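# Test five pump bottles and tray the faulty ones

## Task

Among five empty pump bottles, one or two have a defective pump whose head stays down after being pressed. Place every defective bottle in the grey tray and leave every working bottle upright on the table, outside the tray. A result counts only if it holds without the robot supporting anything. At the end, release everything and move the grippers away, and all objects must settle shortly after.

## Robot and tools

Robot: two arms, left_arm and right_arm, each ending in a parallel gripper. The fingers point along the gripper's own +z axis and spread apart along its y axis. The reported end_effector_position lies between the finger pads when closed, roughly 2 cm short of the fingertips; closing pushes the tips about 10 mm further along +z.

World frame: one shared frame with its origin on the table surface midway between the arms. +x runs out across the table, +z is up, and left_arm sits on the +y side. The names left and right are labels for the arms only, not image sides. Reported hand positions (metres) and orientations (quaternion wxyz) may be a little off, more so when an arm is stretched far.

execute_actions: takes "actions", a list holding at most one item, plus optional "pictures" (boolean; images are included unless set false). An empty list just reports the current state. An item with "rows" and optional "steps" (1 to 15, default 15, each step 1/30 s) is a motion; an item with only "steps" (up to 300) is a wait counted from the previous result, so thinking time uses it up. Each row is one list of 14 numbers covering both arms, each in [-1, 1]: dx, dy, dz, rx, ry, rz, opening for left_arm, then the same seven for right_arm. Rows are played one per step; if there are fewer rows than steps, the last row repeats. dx..rz are offsets, expressed in that gripper's own axes, from the gripper pose in the most recent result that showed it (or, before any such result in the scene and for later calls within the same reply, from the pose at the start of the action). Every row is measured from that same reference, not chained from the row before. Scale: 1.0 equals 0.6 m of translation or 180 degrees; rx, ry, rz form a single rotation vector. Opening is absolute, not an offset: +1 fully open (0.084 m), -1 closed. All-zero offsets are not idle: they pull the arm back to the reference pose. To keep an arm still, send the offset back to where it should be in the first call and zeros afterwards.

move: "target" is one 14-number row of the same layout and offset convention as above; "speed" is the top path speed in m/s, 0.002 to 0.5 (default 0.25), with turning capped at twice that in rad/s. Both grippers travel straight-line paths that finish together, lasting 0.5 to 10 s; anything longer is cut off at 10 s short of target. Rotation takes the shorter direction. Paths ignore obstacles and the other arm. Grippers lag and may overshoot speed, especially near full reach. Openings are sent when the move starts. The result adds a "move:" line with the ending (done, off_target, moving, held, fault) and limits (paced = commanded pose was clipped; held = a safety check blocked some steps, after which the arm may lurch fast), plus each gripper's distance from target. A faster move or a target set deeper past contact means a harder impact or press.

wait: "seconds" from 0 to 10; nothing new is commanded, though fingers still in motion keep moving.

zoom_image: "camera" is one of cam_head_left, cam_head_right, cam_left_wrist, cam_right_wrist; "region" is [x0, y0, x1, y1] in pixels of that camera's latest 504x504 image, top-left origin, at most 504 by 504.

finished_scene: "scene" is the current scene's number. It ends the scene irreversibly and reports success; the next result gives any new task. Replying without any tool call also ends everything.

Control details: each step the commanded pose is clipped to within 70 mm and 16 degrees of the measured pose, then solved by damped inverse kinematics, favouring position over orientation. After an action the arm continues only to its last clipped pose, so long reaches may need several actions; check the reported pose and the "Hand target" line. "pose unreachable" means a clearance check altered or blocked that arm's command; HELD marks steps where a row was not passed on. Joint limits (rad): waist and both rolls ±6.283, shoulder -2.059 to 2.094, elbow -0.192 to 3.927, wrist pitch -1.693 to 3.142.

Gripping: grip_measured uses the same scale as opening. To hold something, keep commanding an opening well below grip_measured; the gap sets squeeze force (up to about 24 N per pad for objects up to roughly 6 cm). Fast closing can press extra hard. Occasional external tugs on held parts or pushes on loose objects may occur.

Cameras: two fixed head cameras and one on each wrist, with calibration given per camera (intrinsics K, distortion D, T_world_to_cam); actual values may drift slightly.

Hazards: do not let anything leave the table. Avoid arm-to-arm collisions and hard contact. Joint torque beyond load limits (waist, shoulder 47.5; upper arm roll, elbow, forearm roll 28.5; wrist pitch, wrist roll 19 N m, including held weight) causes a fault: the arm backs off and freezes for 10 s. Holding loads heats motors; MOTOR HOT appears from 65 °C and at 80 °C the arm brakes (OVER-TEMPERATURE FAULT). Avoid drops, slips and slams, and move smoothly.

Approach: press each pump head down gently, see whether it springs back, put stuck ones in the grey tray, keep others upright outside it, then open the grippers and withdraw.

Each tool is called after ">>>" by a JSON object that holds its "op" and its "data", one argument or row to a line.

## Session

>>> {"op": "execute_actions", "data": {
  "actions": []
}}

Scene clock: 0.00 s of 5100.00 s.
left_arm: end_effector_position=(+0.2027, -0.0978, +0.3083) grip_measured=+1.00 end_effector_quat_wxyz=(+0.145, +0.801, +0.035, +0.579) end_effector_velocity=(-0.000, -0.000, -0.000) end_effector_angular_velocity=(+0.001, -0.000, -0.001) | right_arm: end_effector_position=(+0.4212, -0.3184, +0.2484) grip_measured=+1.00 end_effector_quat_wxyz=(-0.000, +1.000, +0.009, -0.002) end_effector_velocity=(-0.000, -0.000, -0.000) end_effector_angular_velocity=(+0.000, +0.001, -0.001)
Joint positions: left_arm=[-0.447 -1.053 -1.112  0.463  0.522  0.486 -1.897  0.084] | right_arm=[-0.002 -0.246 -0.002  0.92  -0.     1.169 -0.     0.084]
Joint velocities: left_arm=[ 0.    -0.    -0.001  0.     0.    -0.    -0.     0.   ] | right_arm=[-0.002  0.     0.001 -0.     0.     0.    -0.     0.   ]
Motor temperatures (°C, as the motors report them): left_arm=[38 36 41 41 45 38 41] | right_arm=[35 39 38 37 37 40 38]
Hand target (left_arm): +0.203, -0.098, +0.308; +0.145, +0.801, +0.035, +0.579
Hand target (right_arm): +0.421, -0.318, +0.248; -0.000, +1.000, +0.009, -0.002

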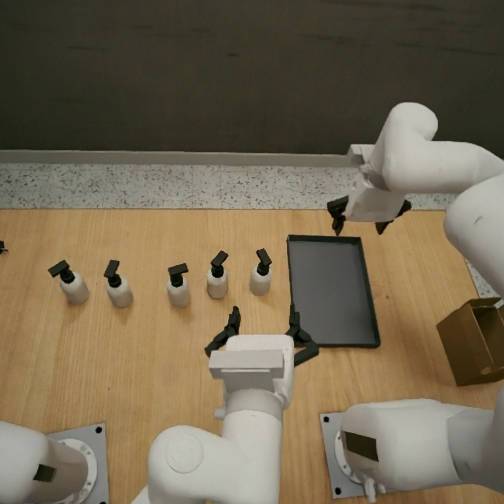

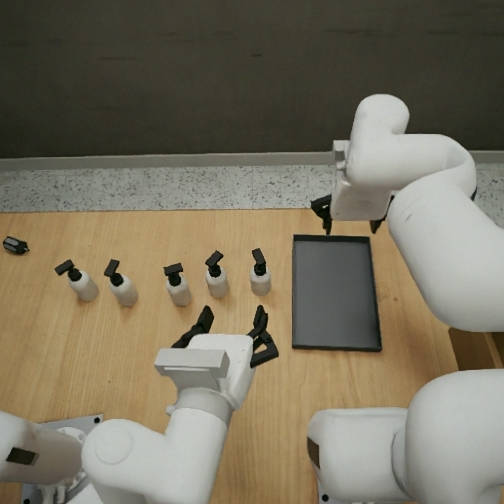

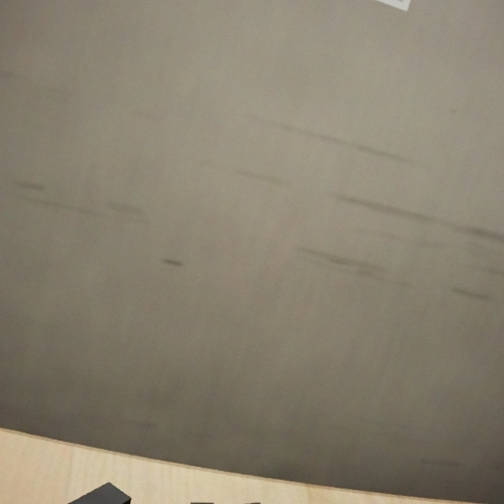

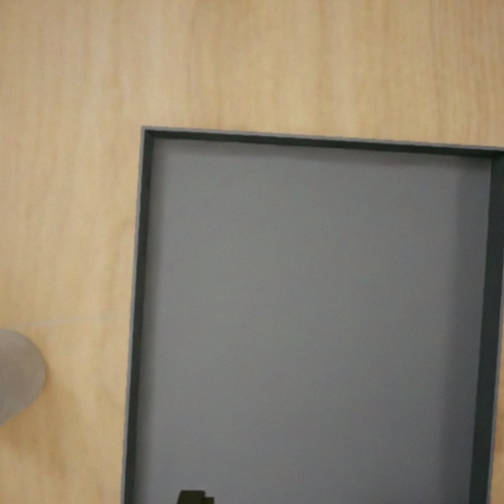

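>>> {"op": "move", "data": {
  "target": [0,0,0,0.099,-0.395,0.024,-1,0,0,0,0,0,0,-1],
  "speed": 0.4
}}

>>> {"op": "move", "data": {
  "target": [0.2,-0.5,0.05,0,0,0,-1,-0.13,-0.23,0,0,0,0,-1],
  "speed": 0.3
}}

Scene clock: 5.67 s of 5100.00 s.
left_arm: end_effector_position=(+0.2034, -0.0973, +0.3078) grip_measured=-1.00 end_effector_quat_wxyz=(-0.002, +1.000, +0.000, +0.001) end_effector_velocity=(+0.001, +0.001, -0.001) end_effector_angular_velocity=(+0.004, +0.008, +0.004) | right_arm: end_effector_position=(+0.4212, -0.3184, +0.2484) grip_measured=-1.00 end_effector_quat_wxyz=(-0.000, +1.000, +0.009, -0.002) end_effector_velocity=(+0.000, +0.000, +0.000) end_effector_angular_velocity=(-0.000, -0.001, -0.001)
Joint positions: left_arm=[-0.791 -0.229 -0.418  1.127 -0.091  1.34  -1.011  0.   ] | right_arm=[-0.002 -0.246 -0.002  0.92  -0.     1.169 -0.     0.   ]
Joint velocities: left_arm=[ 0.003  0.006  0.003  0.004 -0.002  0.007  0.002  0.   ] | right_arm=[-0.    -0.     0.001  0.    -0.    -0.001  0.001  0.   ]
Motor temperatures (°C, as the motors report them): left_arm=[38 36 41 42 45 38 41] | right_arm=[35 39 38 38 37 40 38]
Hand target (left_arm): +0.204, -0.097, +0.308; -0.002, +1.000, +0.001, +0.001
Hand target (right_arm): +0.421, -0.318, +0.248; -0.000, +1.000, +0.009, -0.002
Off the commanded pose (left_arm): 0.001 m, 0 deg.
Off the commanded pose (right_arm): 0.000 m, 0 deg.
After step 90, 0.57 s passed at rest.
move: done
camera_calibration (this result's frames):
cam_left_wrist: T_world_to_cam=[[-0.0180634, -0.999786, -0.0101309, -0.0543672], [-0.99908, 0.0184429, -0.0387076, 0.287816], [0.0388862, 0.00942244, -0.999199, 0.428103], [0, 0, 0, 1]] pos_world=[0.269922, -0.0636975, 0.43835]
cam_right_wrist: T_world_to_cam=[[0.0236319, -0.999258, -0.0304111, -0.28604], [-0.999585, -0.0241181, 0.0157237, 0.477699], [-0.0164455, 0.0300269, -0.999414, 0.395238], [0, 0, 0, 1]] pos_world=[0.490761, -0.286174, 0.378797]

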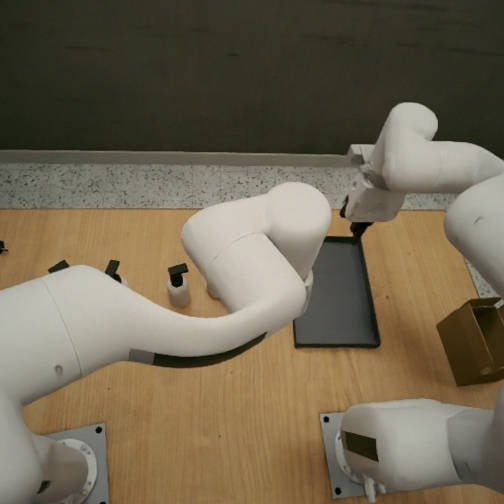

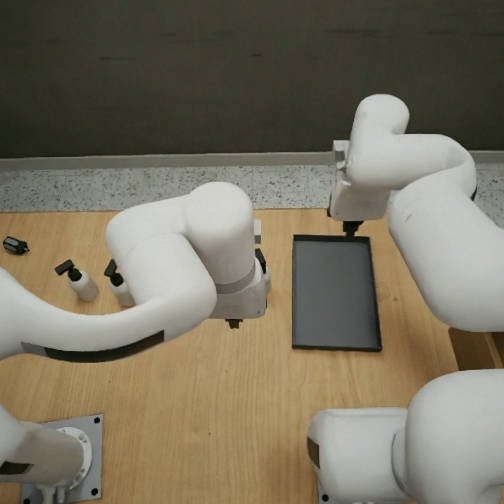

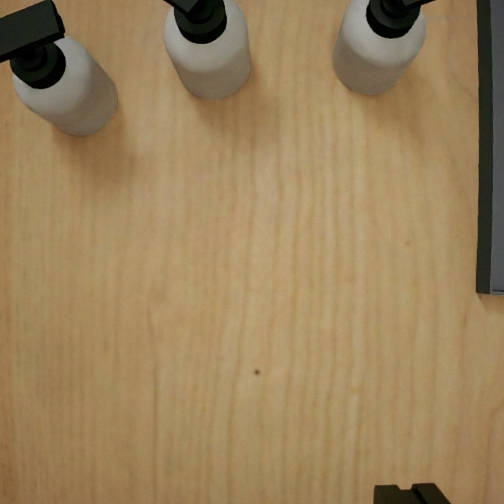

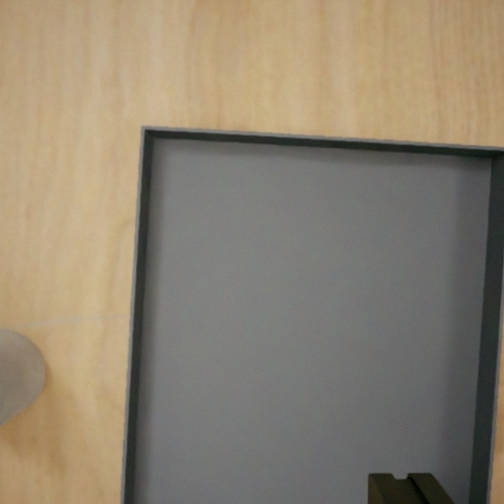

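Scene clock: 7.27 s of 5100.00 s.
left_arm: end_effector_position=(+0.3234, +0.2024, +0.2791) grip_measured=-1.00 end_effector_quat_wxyz=(-0.002, +1.000, -0.000, +0.001) end_effector_velocity=(+0.002, +0.004, +0.000) end_effector_angular_velocity=(-0.003, -0.001, +0.006) | right_arm: end_effector_position=(+0.3407, -0.1816, +0.2490) grip_measured=-1.00 end_effector_quat_wxyz=(-0.001, +1.000, +0.009, -0.002) end_effector_velocity=(-0.001, +0.002, +0.000) end_effector_angular_velocity=(-0.001, -0.001, +0.006)
Joint positions: left_arm=[-0.536 -0.547  0.115  0.765  0.066  1.308 -0.286  0.   ] | right_arm=[ 0.148 -0.431  0.218  0.771  0.1    1.198  0.314  0.   ]
Joint velocities: left_arm=[ 0.004  0.001  0.008  0.002  0.001 -0.001  0.006  0.   ] | right_arm=[ 0.004 -0.001  0.003  0.     0.001  0.     0.001  0.   ]
Motor temperatures (°C, as the motors report them): left_arm=[38 36 41 42 45 38 41] | right_arm=[35 39 38 38 37 40 38]
Hand target (left_arm): +0.324, +0.203, +0.279; -0.002, +1.000, +0.000, +0.001
Hand target (right_arm): +0.341, -0.181, +0.249; -0.001, +1.000, +0.009, -0.002
Off the commanded pose (left_arm): 0.000 m, 0 deg.
Off the commanded pose (right_arm): 0.000 m, 0 deg.
move: done
camera_calibration (this result's frames):
cam_left_wrist: T_world_to_cam=[[-0.0192065, -0.999764, -0.0101631, 0.247585], [-0.999058, 0.0195866, -0.0387267, 0.400809], [0.0389166, 0.00940971, -0.999198, 0.391966], [0, 0, 0, 1]] pos_world=[0.389933, 0.235988, 0.40969]
cam_right_wrist: T_world_to_cam=[[0.0232985, -0.999224, -0.0317568, -0.146968], [-0.999586, -0.0238197, 0.0161333, 0.400468], [-0.0168773, 0.0313678, -0.999365, 0.390725], [0, 0, 0, 1]] pos_world=[0.410321, -0.149571, 0.379349]

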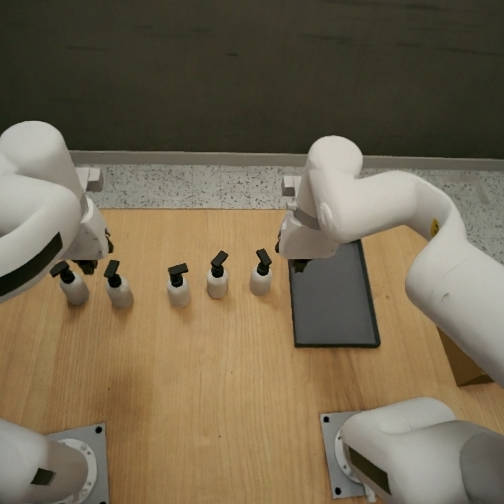

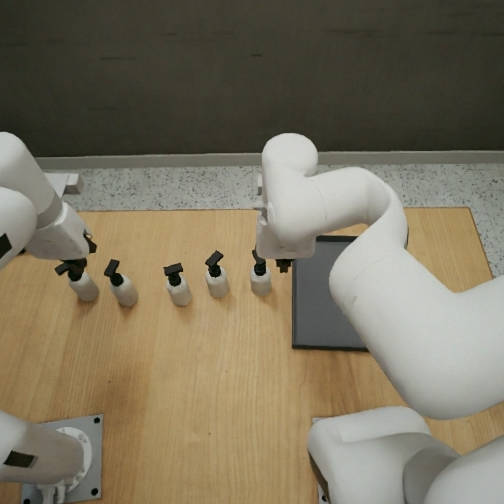

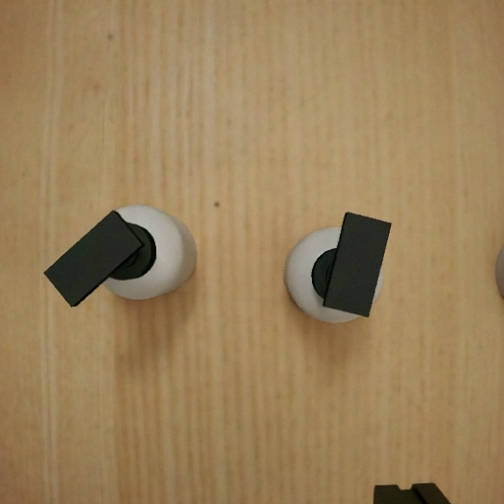

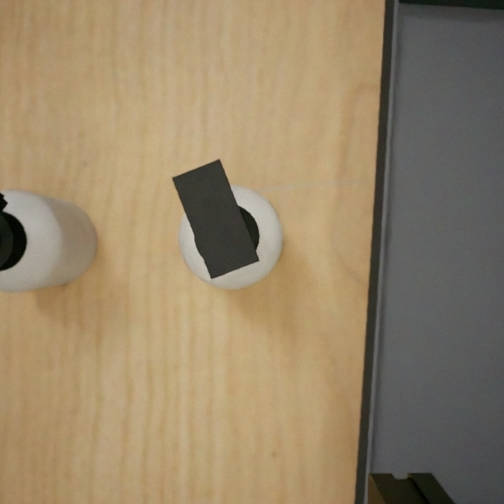

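>>> {"op": "move", "data": {
  "target": [0.106,0.007,0.165,0,0,0,-1,0.115,-0.084,0.115,0,0,0,-1],
  "speed": 0.2
}}

>>> {"op": "move", "data": {
  "target": [0,0,0.08,0,0,0,-1,0,0,0.08,0,0,0,-1],
  "speed": 0.03
}}

Scene clock: 10.07 s of 5100.00 s.
left_arm: end_effector_position=(+0.3875, +0.1985, +0.1807) grip_measured=-1.00 end_effector_quat_wxyz=(-0.002, +1.000, -0.000, +0.002) end_effector_velocity=(-0.000, +0.000, -0.003) end_effector_angular_velocity=(+0.001, +0.005, -0.001) | right_arm: end_effector_position=(+0.4085, -0.1300, +0.1797) grip_measured=-1.00 end_effector_quat_wxyz=(-0.001, +1.000, +0.009, -0.001) end_effector_velocity=(-0.000, -0.000, -0.003) end_effector_angular_velocity=(-0.002, +0.006, -0.000)
Joint positions: left_arm=[-0.535 -0.24   0.163  0.726  0.052  0.961 -0.238  0.   ] | right_arm=[ 0.15  -0.07   0.29   0.898  0.027  0.966  0.428  0.   ]
Joint velocities: left_arm=[ 0.     0.006  0.001 -0.001 -0.001 -0.002  0.003  0.   ] | right_arm=[-0.001  0.006  0.    -0.    -0.002 -0.     0.001  0.   ]
Motor temperatures (°C, as the motors report them): left_arm=[38 36 41 42 45 38 41] | right_arm=[35 39 38 38 37 40 38]
Hand target (left_arm): +0.387, +0.199, +0.180; -0.002, +1.000, -0.000, +0.001
Hand target (right_arm): +0.408, -0.130, +0.179; -0.001, +1.000, +0.009, -0.002
Off the commanded pose (left_arm): 0.001 m, 0 deg.
Off the commanded pose (right_arm): 0.000 m, 0 deg.
move: done
camera_calibration (this result's frames):
cam_left_wrist: T_world_to_cam=[[-0.0191607, -0.99976, -0.0105953, 0.24392], [-0.99901, 0.0195699, -0.0399628, 0.461367], [0.0401605, 0.00981909, -0.999145, 0.290545], [0, 0, 0, 1]] pos_world=[0.453915, 0.23198, 0.311319]
cam_right_wrist: T_world_to_cam=[[0.0229282, -0.99923, -0.0318488, -0.0990041], [-0.999608, -0.0234264, 0.015358, 0.470815], [-0.0160922, 0.0314842, -0.999375, 0.320777], [0, 0, 0, 1]] pos_world=[0.478062, -0.0979978, 0.310192]

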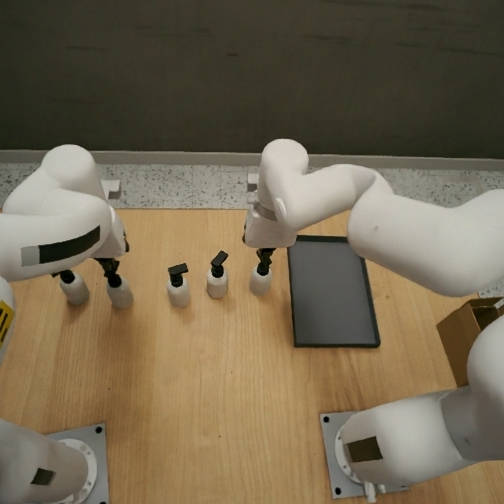

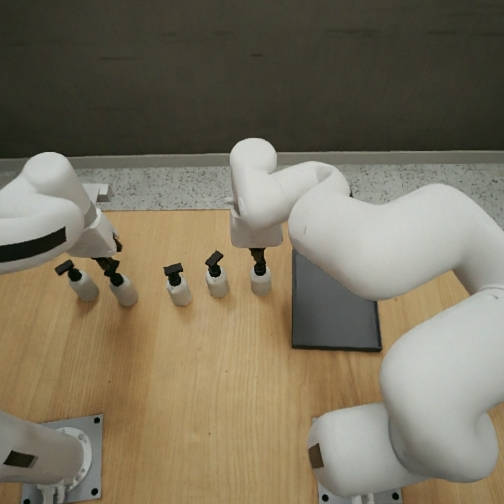

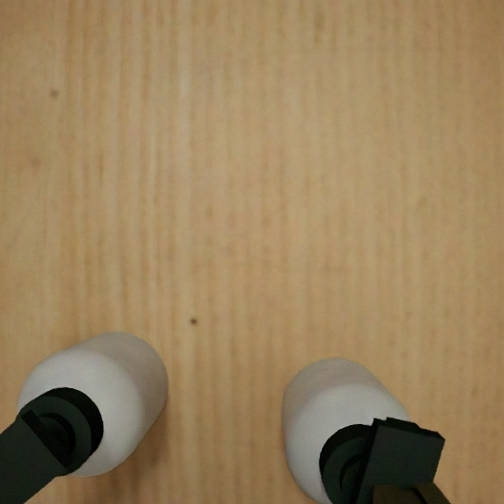

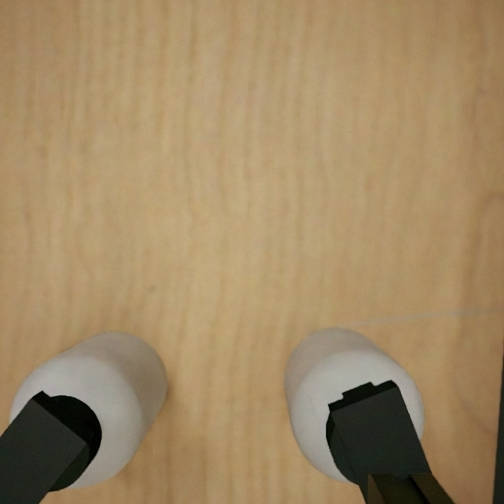

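Scene clock: 11.97 s of 5100.00 s.
left_arm: end_effector_position=(+0.3968, +0.1968, +0.1427) grip_measured=-1.00 end_effector_quat_wxyz=(+0.001, +1.000, -0.000, +0.014) end_effector_velocity=(+0.001, +0.000, +0.000) end_effector_angular_velocity=(-0.000, +0.001, +0.002) | right_arm: end_effector_position=(+0.4153, -0.1265, +0.1423) grip_measured=-1.00 end_effector_quat_wxyz=(-0.005, +1.000, +0.009, +0.011) end_effector_velocity=(+0.000, -0.001, -0.000) end_effector_angular_velocity=(-0.001, -0.000, -0.001)
Joint positions: left_arm=[-0.536 -0.163  0.17   0.674  0.043  0.806 -0.229  0.   ] | right_arm=[ 0.151 -0.004  0.295  0.845  0.001  0.825  0.449  0.   ]
Joint velocities: left_arm=[-0.     0.003  0.001  0.004 -0.001  0.002 -0.001  0.   ] | right_arm=[-0.002  0.     0.    -0.    -0.001 -0.    -0.001  0.   ]
Motor temperatures (°C, as the motors report them): left_arm=[38 36 41 42 45 38 41] | right_arm=[35 39 38 38 37 40 38]
Hand target (left_arm): +0.388, +0.199, +0.133; -0.002, +1.000, -0.000, +0.002
Hand target (right_arm): +0.408, -0.130, +0.132; -0.001, +1.000, +0.009, -0.001
Off the commanded pose (left_arm): 0.014 m, 1 deg.
Off the commanded pose (right_arm): 0.013 m, 1 deg.
move: off_target (left_arm, right_arm)
camera_calibration (this result's frames):
cam_left_wrist: T_world_to_cam=[[-0.0186734, -0.999812, -0.00517996, 0.241052], [-0.997692, 0.0189716, -0.0651968, 0.472411], [0.0652828, 0.00395056, -0.997859, 0.243284], [0, 0, 0, 1]] pos_world=[0.459939, 0.231083, 0.274812]
cam_right_wrist: T_world_to_cam=[[0.024222, -0.998897, -0.0402304, -0.0961897], [-0.999673, -0.023874, -0.00910666, 0.481778], [0.00813615, 0.0404378, -0.999149, 0.274399], [0, 0, 0, 1]] pos_world=[0.481718, -0.0956777, 0.274683]

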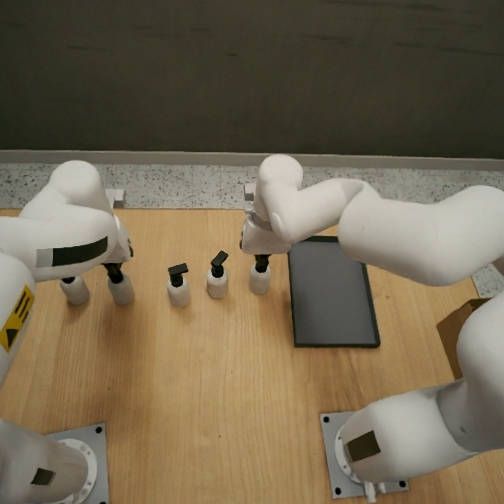

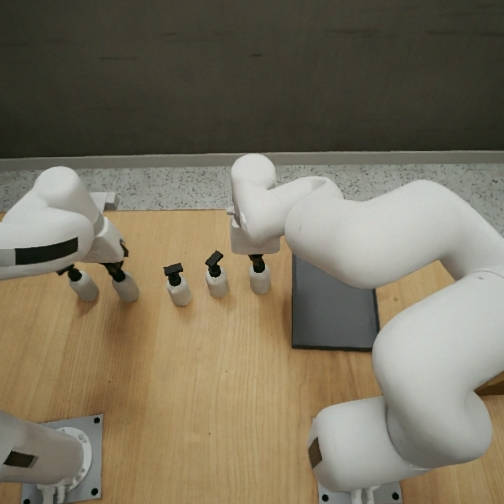

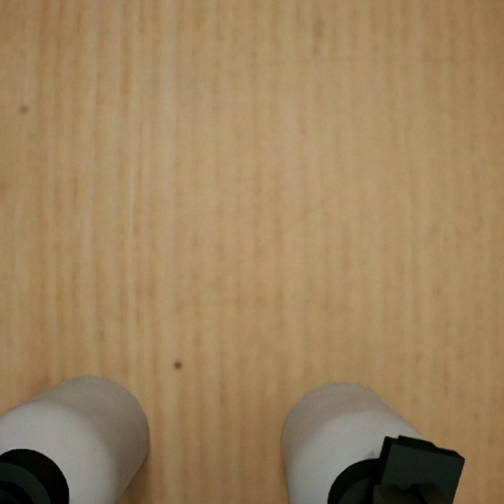

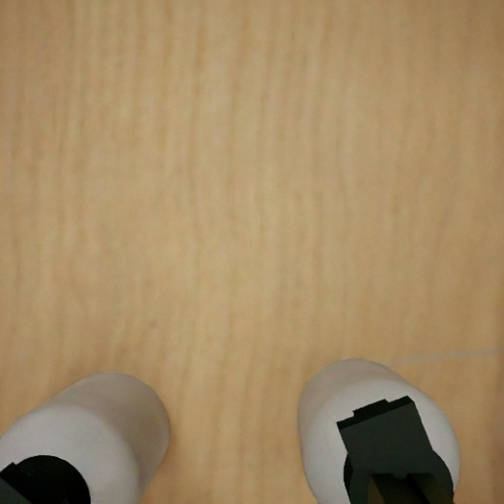

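>>> {"op": "move", "data": {
  "target": [-0.015,0,-0.07,0,0,0,-1,-0.011,0.006,-0.07,0,0,0,-1],
  "speed": 0.1
}}

>>> {"op": "move", "data": {
  "target": [0.03,-0.17,0,0,0,0,-1,0,-0.167,0,0,0,0,-1],
  "speed": 0.2
}}

>>> {"op": "move", "data": {
  "target": [0,0,0.078,0,0,0,-1,0,0,0.078,0,0,0,-1],
  "speed": 0.04
}}

Scene clock: 13.83 s of 5100.00 s.
left_arm: end_effector_position=(+0.3863, +0.1970, +0.1839) grip_measured=-1.00 end_effector_quat_wxyz=(+0.001, +1.000, -0.000, +0.014) end_effector_velocity=(+0.002, -0.000, +0.004) end_effector_angular_velocity=(-0.001, -0.006, -0.002) | right_arm: end_effector_position=(+0.4077, -0.1308, +0.1836) grip_measured=-1.00 end_effector_quat_wxyz=(-0.005, +1.000, +0.009, +0.010) end_effector_velocity=(+0.001, +0.001, +0.003) end_effector_angular_velocity=(+0.002, -0.005, +0.001)
Joint positions: left_arm=[-0.536 -0.266  0.16   0.706  0.057  0.942 -0.246  0.   ] | right_arm=[ 0.15  -0.096  0.289  0.876  0.034  0.946  0.422  0.   ]
Joint velocities: left_arm=[-0.    -0.004 -0.     0.005  0.001  0.003  0.001  0.   ] | right_arm=[-0.001 -0.004  0.     0.004  0.001  0.002 -0.001  0.   ]
Motor temperatures (°C, as the motors report them): left_arm=[38 36 41 42 45 38 41] | right_arm=[35 39 38 38 37 40 38]
Hand target (left_arm): +0.387, +0.197, +0.185; +0.001, +1.000, -0.000, +0.014
Hand target (right_arm): +0.408, -0.131, +0.184; -0.005, +1.000, +0.009, +0.011
Off the commanded pose (left_arm): 0.001 m, 0 deg.
Off the commanded pose (right_arm): 0.001 m, 0 deg.
move: done
camera_calibration (this result's frames):
cam_left_wrist: T_world_to_cam=[[-0.0186102, -0.999813, -0.00530754, 0.241263], [-0.997784, 0.0189111, -0.0637973, 0.464349], [0.0638857, 0.00410849, -0.997949, 0.285574], [0, 0, 0, 1]] pos_world=[0.449566, 0.231263, 0.315893]
cam_right_wrist: T_world_to_cam=[[0.0241838, -0.998912, -0.0398831, -0.0986417], [-0.999684, -0.023891, -0.00779994, 0.474183], [0.0068386, 0.0400591, -0.999174, 0.316368], [0, 0, 0, 1]] pos_world=[0.474255, -0.099879, 0.315871]

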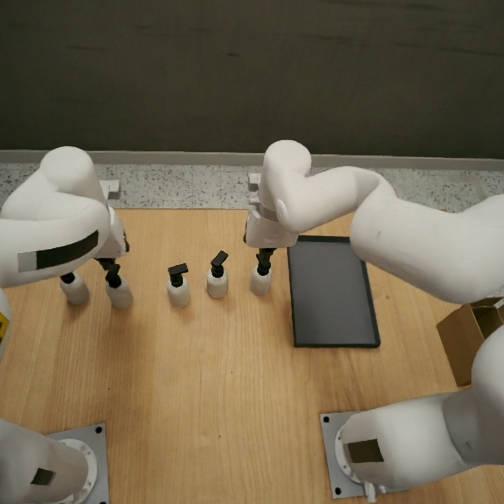

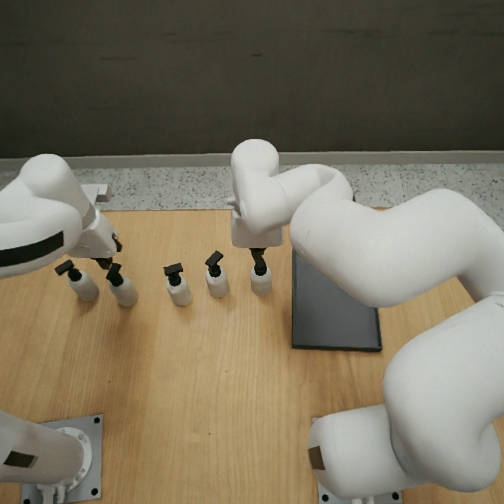

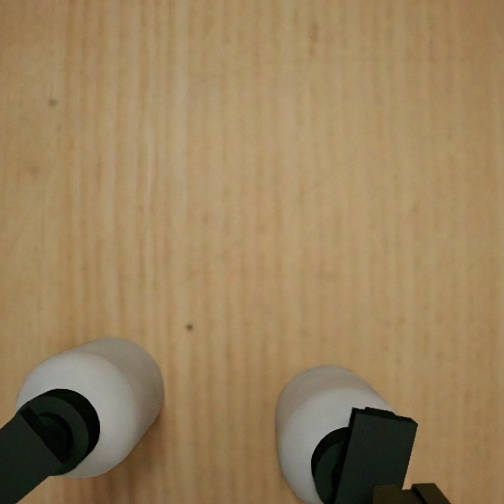

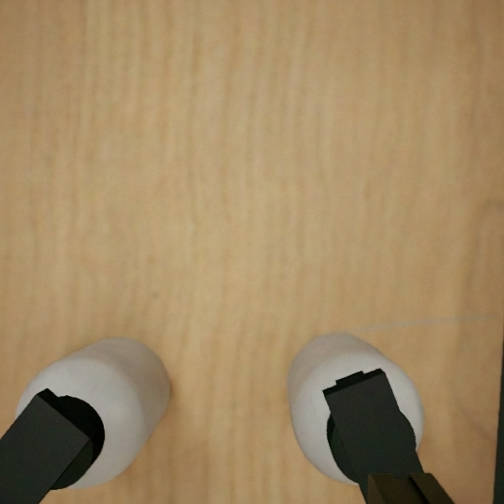

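Scene clock: 14.80 s of 5100.00 s.
left_arm: end_effector_position=(+0.4043, +0.2986, +0.1841) grip_measured=-1.00 end_effector_quat_wxyz=(+0.001, +1.000, -0.001, +0.014) end_effector_velocity=(+0.001, +0.003, +0.000) end_effector_angular_velocity=(-0.001, -0.001, +0.006) | right_arm: end_effector_position=(+0.4061, -0.0311, +0.1843) grip_measured=-1.00 end_effector_quat_wxyz=(-0.005, +1.000, +0.008, +0.010) end_effector_velocity=(-0.002, +0.005, +0.001) end_effector_angular_velocity=(-0.000, -0.000, +0.009)
Joint positions: left_arm=[-0.433 -0.236  0.319  0.743  0.087  0.943 -0.003  0.   ] | right_arm=[ 0.247  0.079  0.395  1.069 -0.042  0.974  0.668  0.   ]
Joint velocities: left_arm=[ 0.004  0.001  0.005  0.003 -0.001  0.     0.003  0.   ] | right_arm=[ 0.006  0.003  0.006  0.005 -0.002  0.002  0.004  0.   ]
Motor temperatures (°C, as the motors report them): left_arm=[38 36 41 42 45 38 41] | right_arm=[35 39 38 38 37 40 38]
Hand target (left_arm): +0.404, +0.299, +0.184; +0.001, +1.000, -0.000, +0.014
Hand target (right_arm): +0.406, -0.030, +0.184; -0.005, +1.000, +0.009, +0.010
Off the commanded pose (left_arm): 0.000 m, 0 deg.
Off the commanded pose (right_arm): 0.001 m, 0 deg.
move: done
camera_calibration (this result's frames):
cam_left_wrist: T_world_to_cam=[[-0.0195434, -0.999793, -0.00565153, 0.343659], [-0.997772, 0.0198639, -0.0636827, 0.480087], [0.0637818, 0.00439436, -0.997954, 0.284202], [0, 0, 0, 1]] pos_world=[0.467607, 0.332802, 0.316136]
cam_right_wrist: T_world_to_cam=[[0.0228926, -0.998933, -0.0401034, 0.001609], [-0.999716, -0.0226054, -0.00760012, 0.474944], [0.00668546, 0.040266, -0.999167, 0.313209], [0, 0, 0, 1]] pos_world=[0.472678, -0.000268063, 0.316622]

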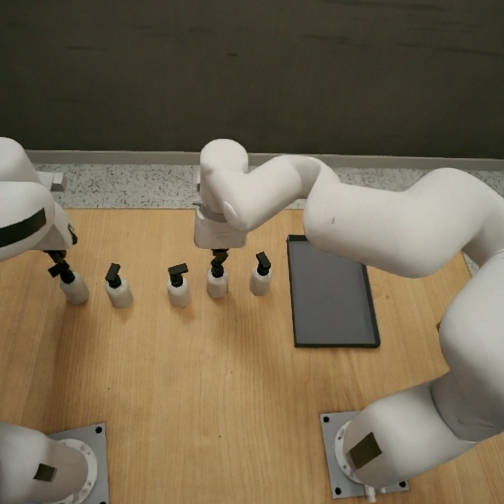

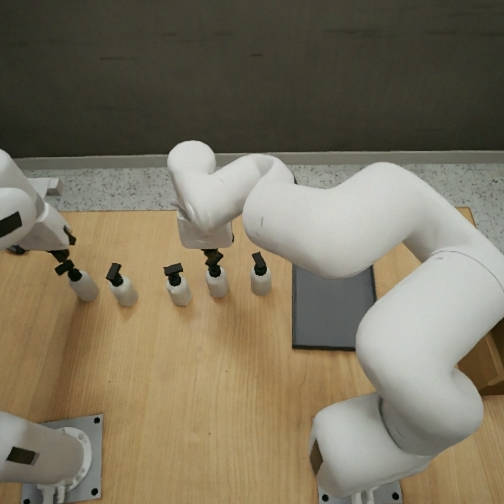

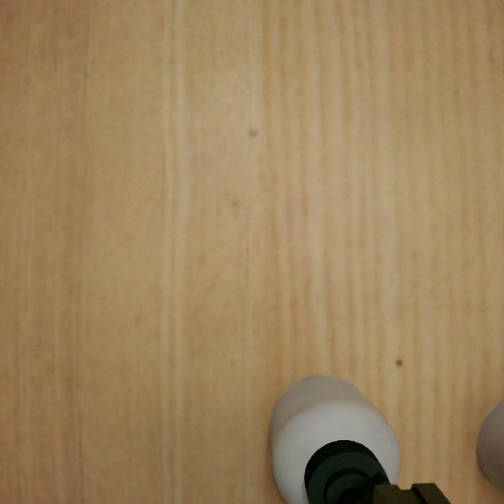

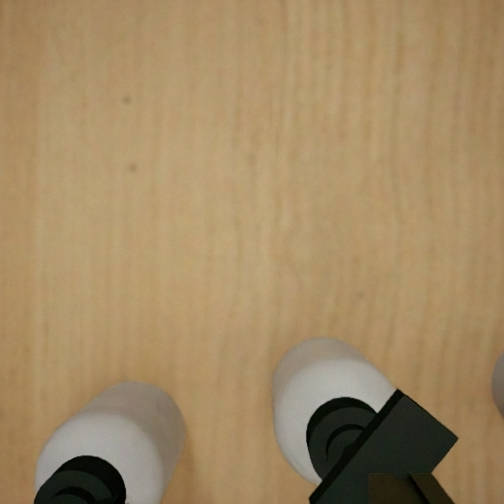

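Scene clock: 16.27 s of 5100.00 s.
left_arm: end_effector_position=(+0.4118, +0.2987, +0.1441) grip_measured=-1.00 end_effector_quat_wxyz=(+0.001, +1.000, -0.001, +0.023) end_effector_velocity=(+0.005, +0.002, -0.000) end_effector_angular_velocity=(+0.005, +0.001, +0.003) | right_arm: end_effector_position=(+0.4100, -0.0283, +0.1431) grip_measured=-1.00 end_effector_quat_wxyz=(-0.008, +1.000, +0.009, +0.016) end_effector_velocity=(+0.002, +0.001, -0.001) end_effector_angular_velocity=(+0.001, +0.001, -0.001)
Joint positions: left_arm=[-0.437 -0.155  0.332  0.688  0.065  0.791  0.017  0.   ] | right_arm=[ 0.253  0.146  0.391  1.015 -0.082  0.846  0.697  0.   ]
Joint velocities: left_arm=[ 0.001  0.019  0.001  0.018 -0.002  0.     0.001  0.   ] | right_arm=[ 0.     0.008  0.     0.007 -0.002  0.     0.002  0.   ]
Motor temperatures (°C, as the motors report them): left_arm=[38 36 41 42 45 38 41] | right_arm=[35 39 38 38 37 40 38]
Hand target (left_arm): +0.406, +0.299, +0.137; +0.001, +1.000, -0.001, +0.014
Hand target (right_arm): +0.407, -0.031, +0.138; -0.005, +1.000, +0.008, +0.010
Off the commanded pose (left_arm): 0.009 m, 1 deg.
Off the commanded pose (right_arm): 0.007 m, 1 deg.
move: off_target (left_arm, right_arm)
camera_calibration (this result's frames):
cam_left_wrist: T_world_to_cam=[[-0.0194477, -0.999794, -0.00587166, 0.343659], [-0.996467, 0.0198622, -0.0815999, 0.487041], [0.0816997, 0.00426399, -0.996648, 0.236274], [0, 0, 0, 1]] pos_world=[0.472701, 0.332907, 0.277243]
cam_right_wrist: T_world_to_cam=[[0.0236217, -0.998635, -0.0465899, 0.00325005], [-0.99955, -0.0227312, -0.0195527, 0.480279], [0.0184669, 0.0470308, -0.998723, 0.267111], [0, 0, 0, 1]] pos_world=[0.475054, 0.0016005, 0.276312]

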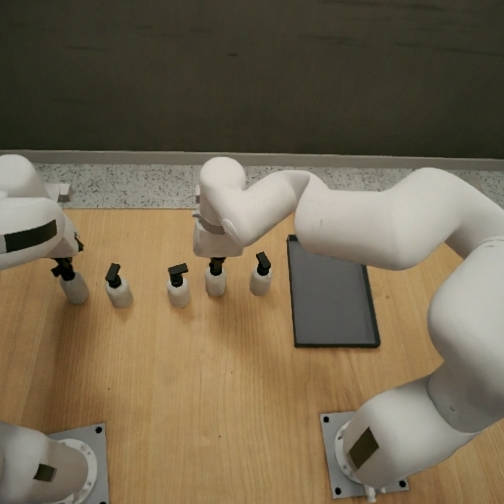

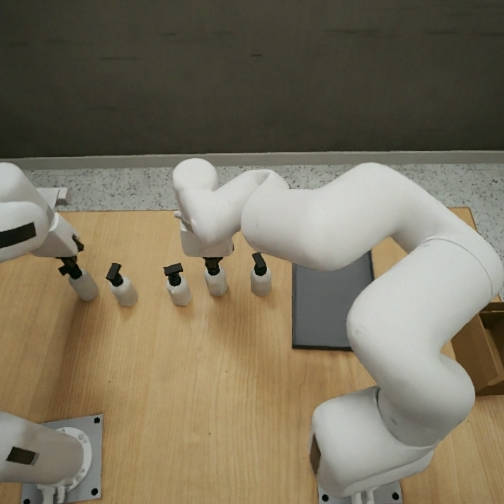

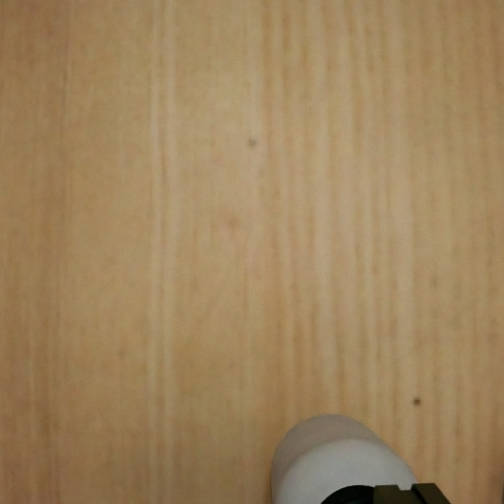

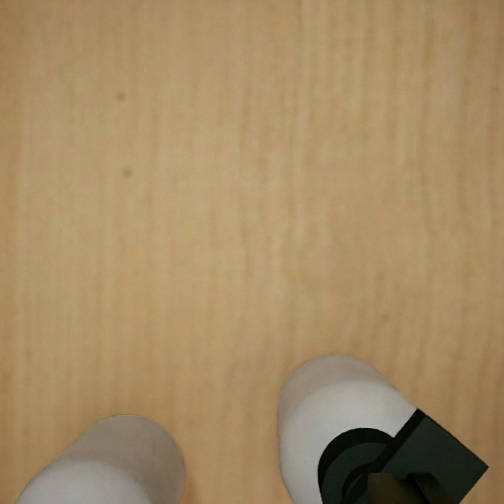

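>>> {"op": "move", "data": {
  "target": [0,0,-0.08,0,0,0,1,0,0,-0.08,0,0,0,1],
  "speed": 0.1
}}

>>> {"op": "move", "data": {
  "target": [-0.033,0.165,0,0,0,0,1,0.005,0.17,0,0,0,0,1],
  "speed": 0.2
}}

>>> {"op": "zoom_image", "data": {
  "camera": "cam_head_right",
  "region": [30,220,290,320]
}}

Scene clock: 18.70 s of 5100.00 s.
left_arm: end_effector_position=(+0.4092, +0.2988, +0.1915) grip_measured=+1.00 end_effector_quat_wxyz=(+0.001, +1.000, -0.001, +0.022) end_effector_velocity=(+0.002, +0.000, +0.004) end_effector_angular_velocity=(-0.000, -0.007, +0.001) | right_arm: end_effector_position=(+0.4083, -0.0293, +0.1904) grip_measured=+1.00 end_effector_quat_wxyz=(-0.008, +1.000, +0.009, +0.015) end_effector_velocity=(+0.001, +0.000, +0.003) end_effector_angular_velocity=(+0.002, -0.004, +0.000)
Joint positions: left_arm=[-0.434 -0.242  0.319  0.756  0.088  0.945 -0.004  0.084] | right_arm=[ 0.247  0.072  0.395  1.076 -0.04   0.976  0.667  0.084]
Joint velocities: left_arm=[-0.    -0.004  0.     0.007  0.     0.003 -0.001 -0.   ] | right_arm=[-0.    -0.004  0.     0.004  0.     0.003 -0.     0.   ]
Motor temperatures (°C, as the motors report them): left_arm=[38 36 41 42 45 38 41] | right_arm=[35 39 38 38 37 40 38]
Hand target (left_arm): +0.410, +0.299, +0.192; +0.001, +1.000, -0.001, +0.023
Hand target (right_arm): +0.409, -0.029, +0.191; -0.008, +1.000, +0.009, +0.016
Off the commanded pose (left_arm): 0.001 m, 0 deg.
Off the commanded pose (right_arm): 0.001 m, 0 deg.
move: done
camera_calibration (this result's frames):
cam_left_wrist: T_world_to_cam=[[-0.0193797, -0.999796, -0.00576566, 0.34394], [-0.996586, 0.0197797, -0.0801571, 0.488131], [0.0802548, 0.00419256, -0.996766, 0.284309], [0, 0, 0, 1]] pos_world=[0.470313, 0.333023, 0.3245]
cam_right_wrist: T_world_to_cam=[[0.0235088, -0.998666, -0.0459725, 0.00443169], [-0.999576, -0.022691, -0.0182303, 0.479238], [0.0171628, 0.0463816, -0.998776, 0.314988], [0, 0, 0, 1]] pos_world=[0.473525, 0.00069052, 0.323543]

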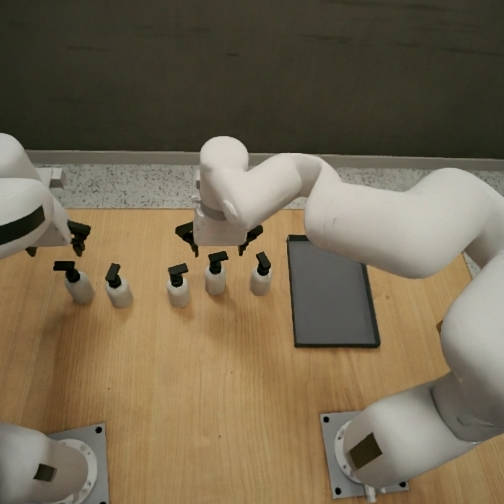

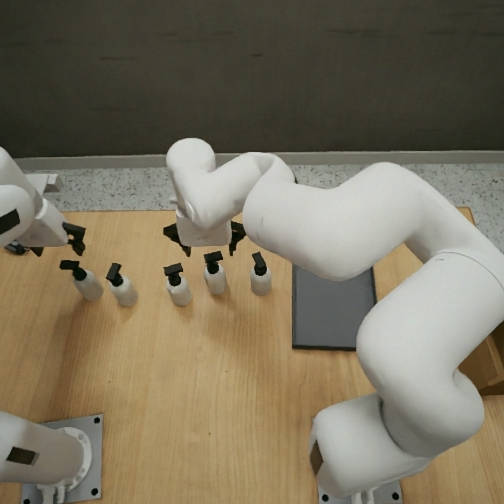

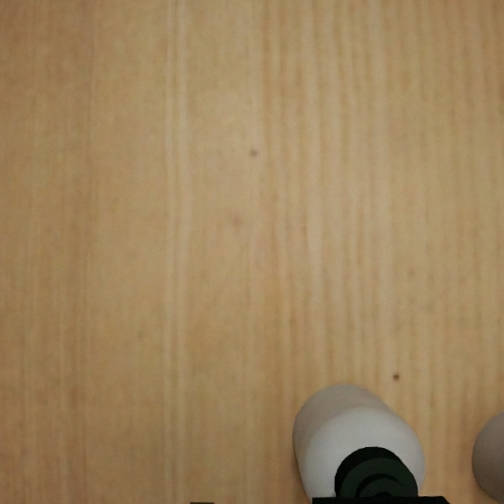

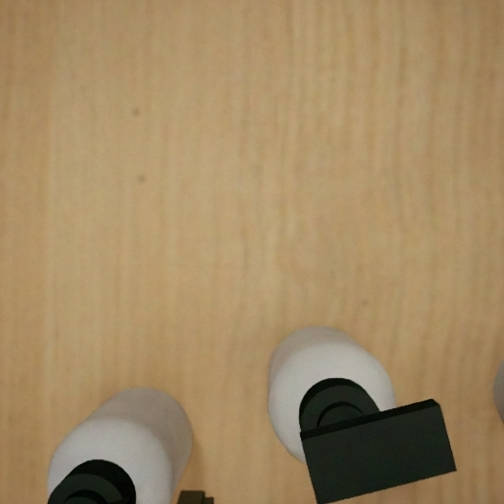

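Scene clock: 19.63 s of 5100.00 s.
left_arm: end_effector_position=(+0.3894, +0.2003, +0.1908) grip_measured=+1.00 end_effector_quat_wxyz=(+0.001, +1.000, -0.000, +0.022) end_effector_velocity=(-0.001, -0.003, -0.000) end_effector_angular_velocity=(+0.001, +0.000, -0.003) | right_arm: end_effector_position=(+0.4130, -0.1306, +0.1891) grip_measured=+1.00 end_effector_quat_wxyz=(-0.008, +1.000, +0.009, +0.015) end_effector_velocity=(+0.000, -0.004, -0.001) end_effector_angular_velocity=(+0.000, +0.002, -0.002)
Joint positions: left_arm=[-0.532 -0.28   0.163  0.711  0.064  0.944 -0.242  0.084] | right_arm=[ 0.144 -0.097  0.29   0.889  0.035  0.948  0.416  0.084]
Joint velocities: left_arm=[-0.004  0.    -0.005 -0.001  0.    -0.    -0.006 -0.   ] | right_arm=[-0.004 -0.003 -0.006 -0.005  0.002 -0.    -0.008 -0.   ]
Motor temperatures (°C, as the motors report them): left_arm=[38 36 41 43 45 38 41] | right_arm=[35 39 38 38 37 40 38]
Hand target (left_arm): +0.389, +0.200, +0.191; +0.001, +1.000, -0.001, +0.022
Hand target (right_arm): +0.413, -0.131, +0.189; -0.008, +1.000, +0.009, +0.016
Off the commanded pose (left_arm): 0.000 m, 0 deg.
Off the commanded pose (right_arm): 0.001 m, 0 deg.
move: done
camera_calibration (this result's frames):
cam_left_wrist: T_world_to_cam=[[-0.0183525, -0.999817, -0.00534962, 0.244544], [-0.996607, 0.0187224, -0.0801492, 0.470506], [0.0802347, 0.00386053, -0.996769, 0.285746], [0, 0, 0, 1]] pos_world=[0.450471, 0.234587, 0.323842]
cam_right_wrist: T_world_to_cam=[[0.0250626, -0.998645, -0.0456013, -0.0976316], [-0.999534, -0.0242389, -0.0185274, 0.481396], [0.017397, 0.0460444, -0.998788, 0.318185], [0, 0, 0, 1]] pos_world=[0.478083, -0.100481, 0.322266]

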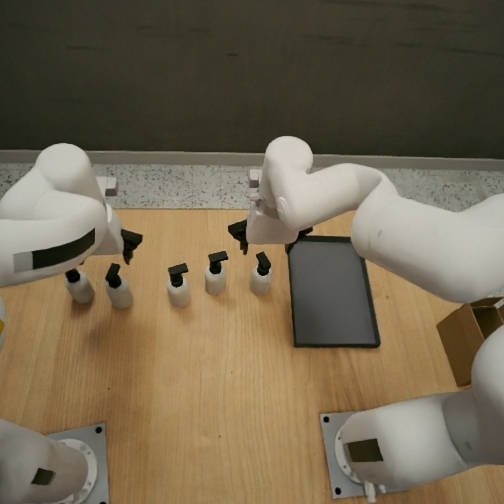

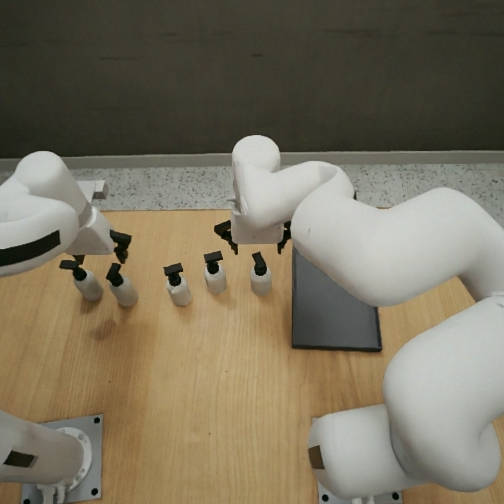

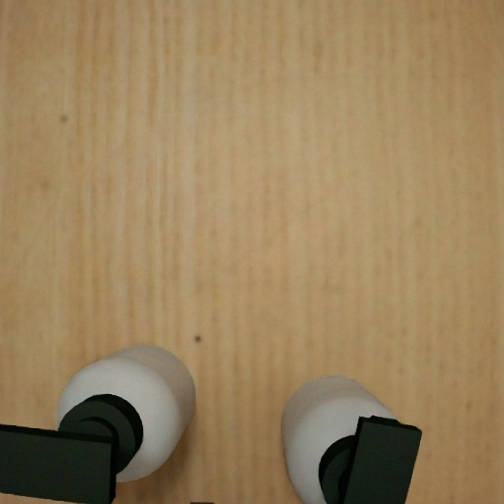

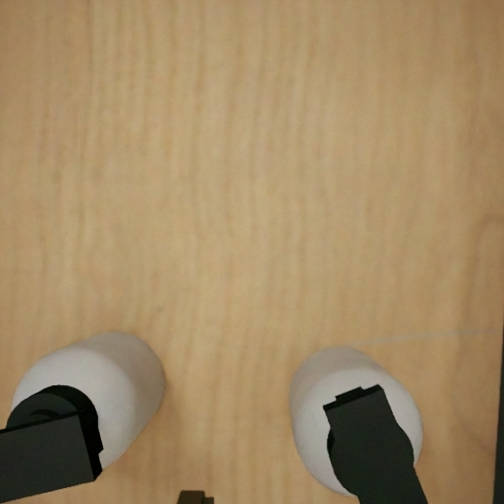

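Region (30, 220, 290, 320) of cam_head_right's 504x504 image, scaled by 1.938, with more detail than that image has; it fills the top 194 rows of this view, and the rest is white.

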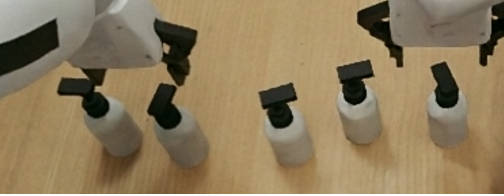

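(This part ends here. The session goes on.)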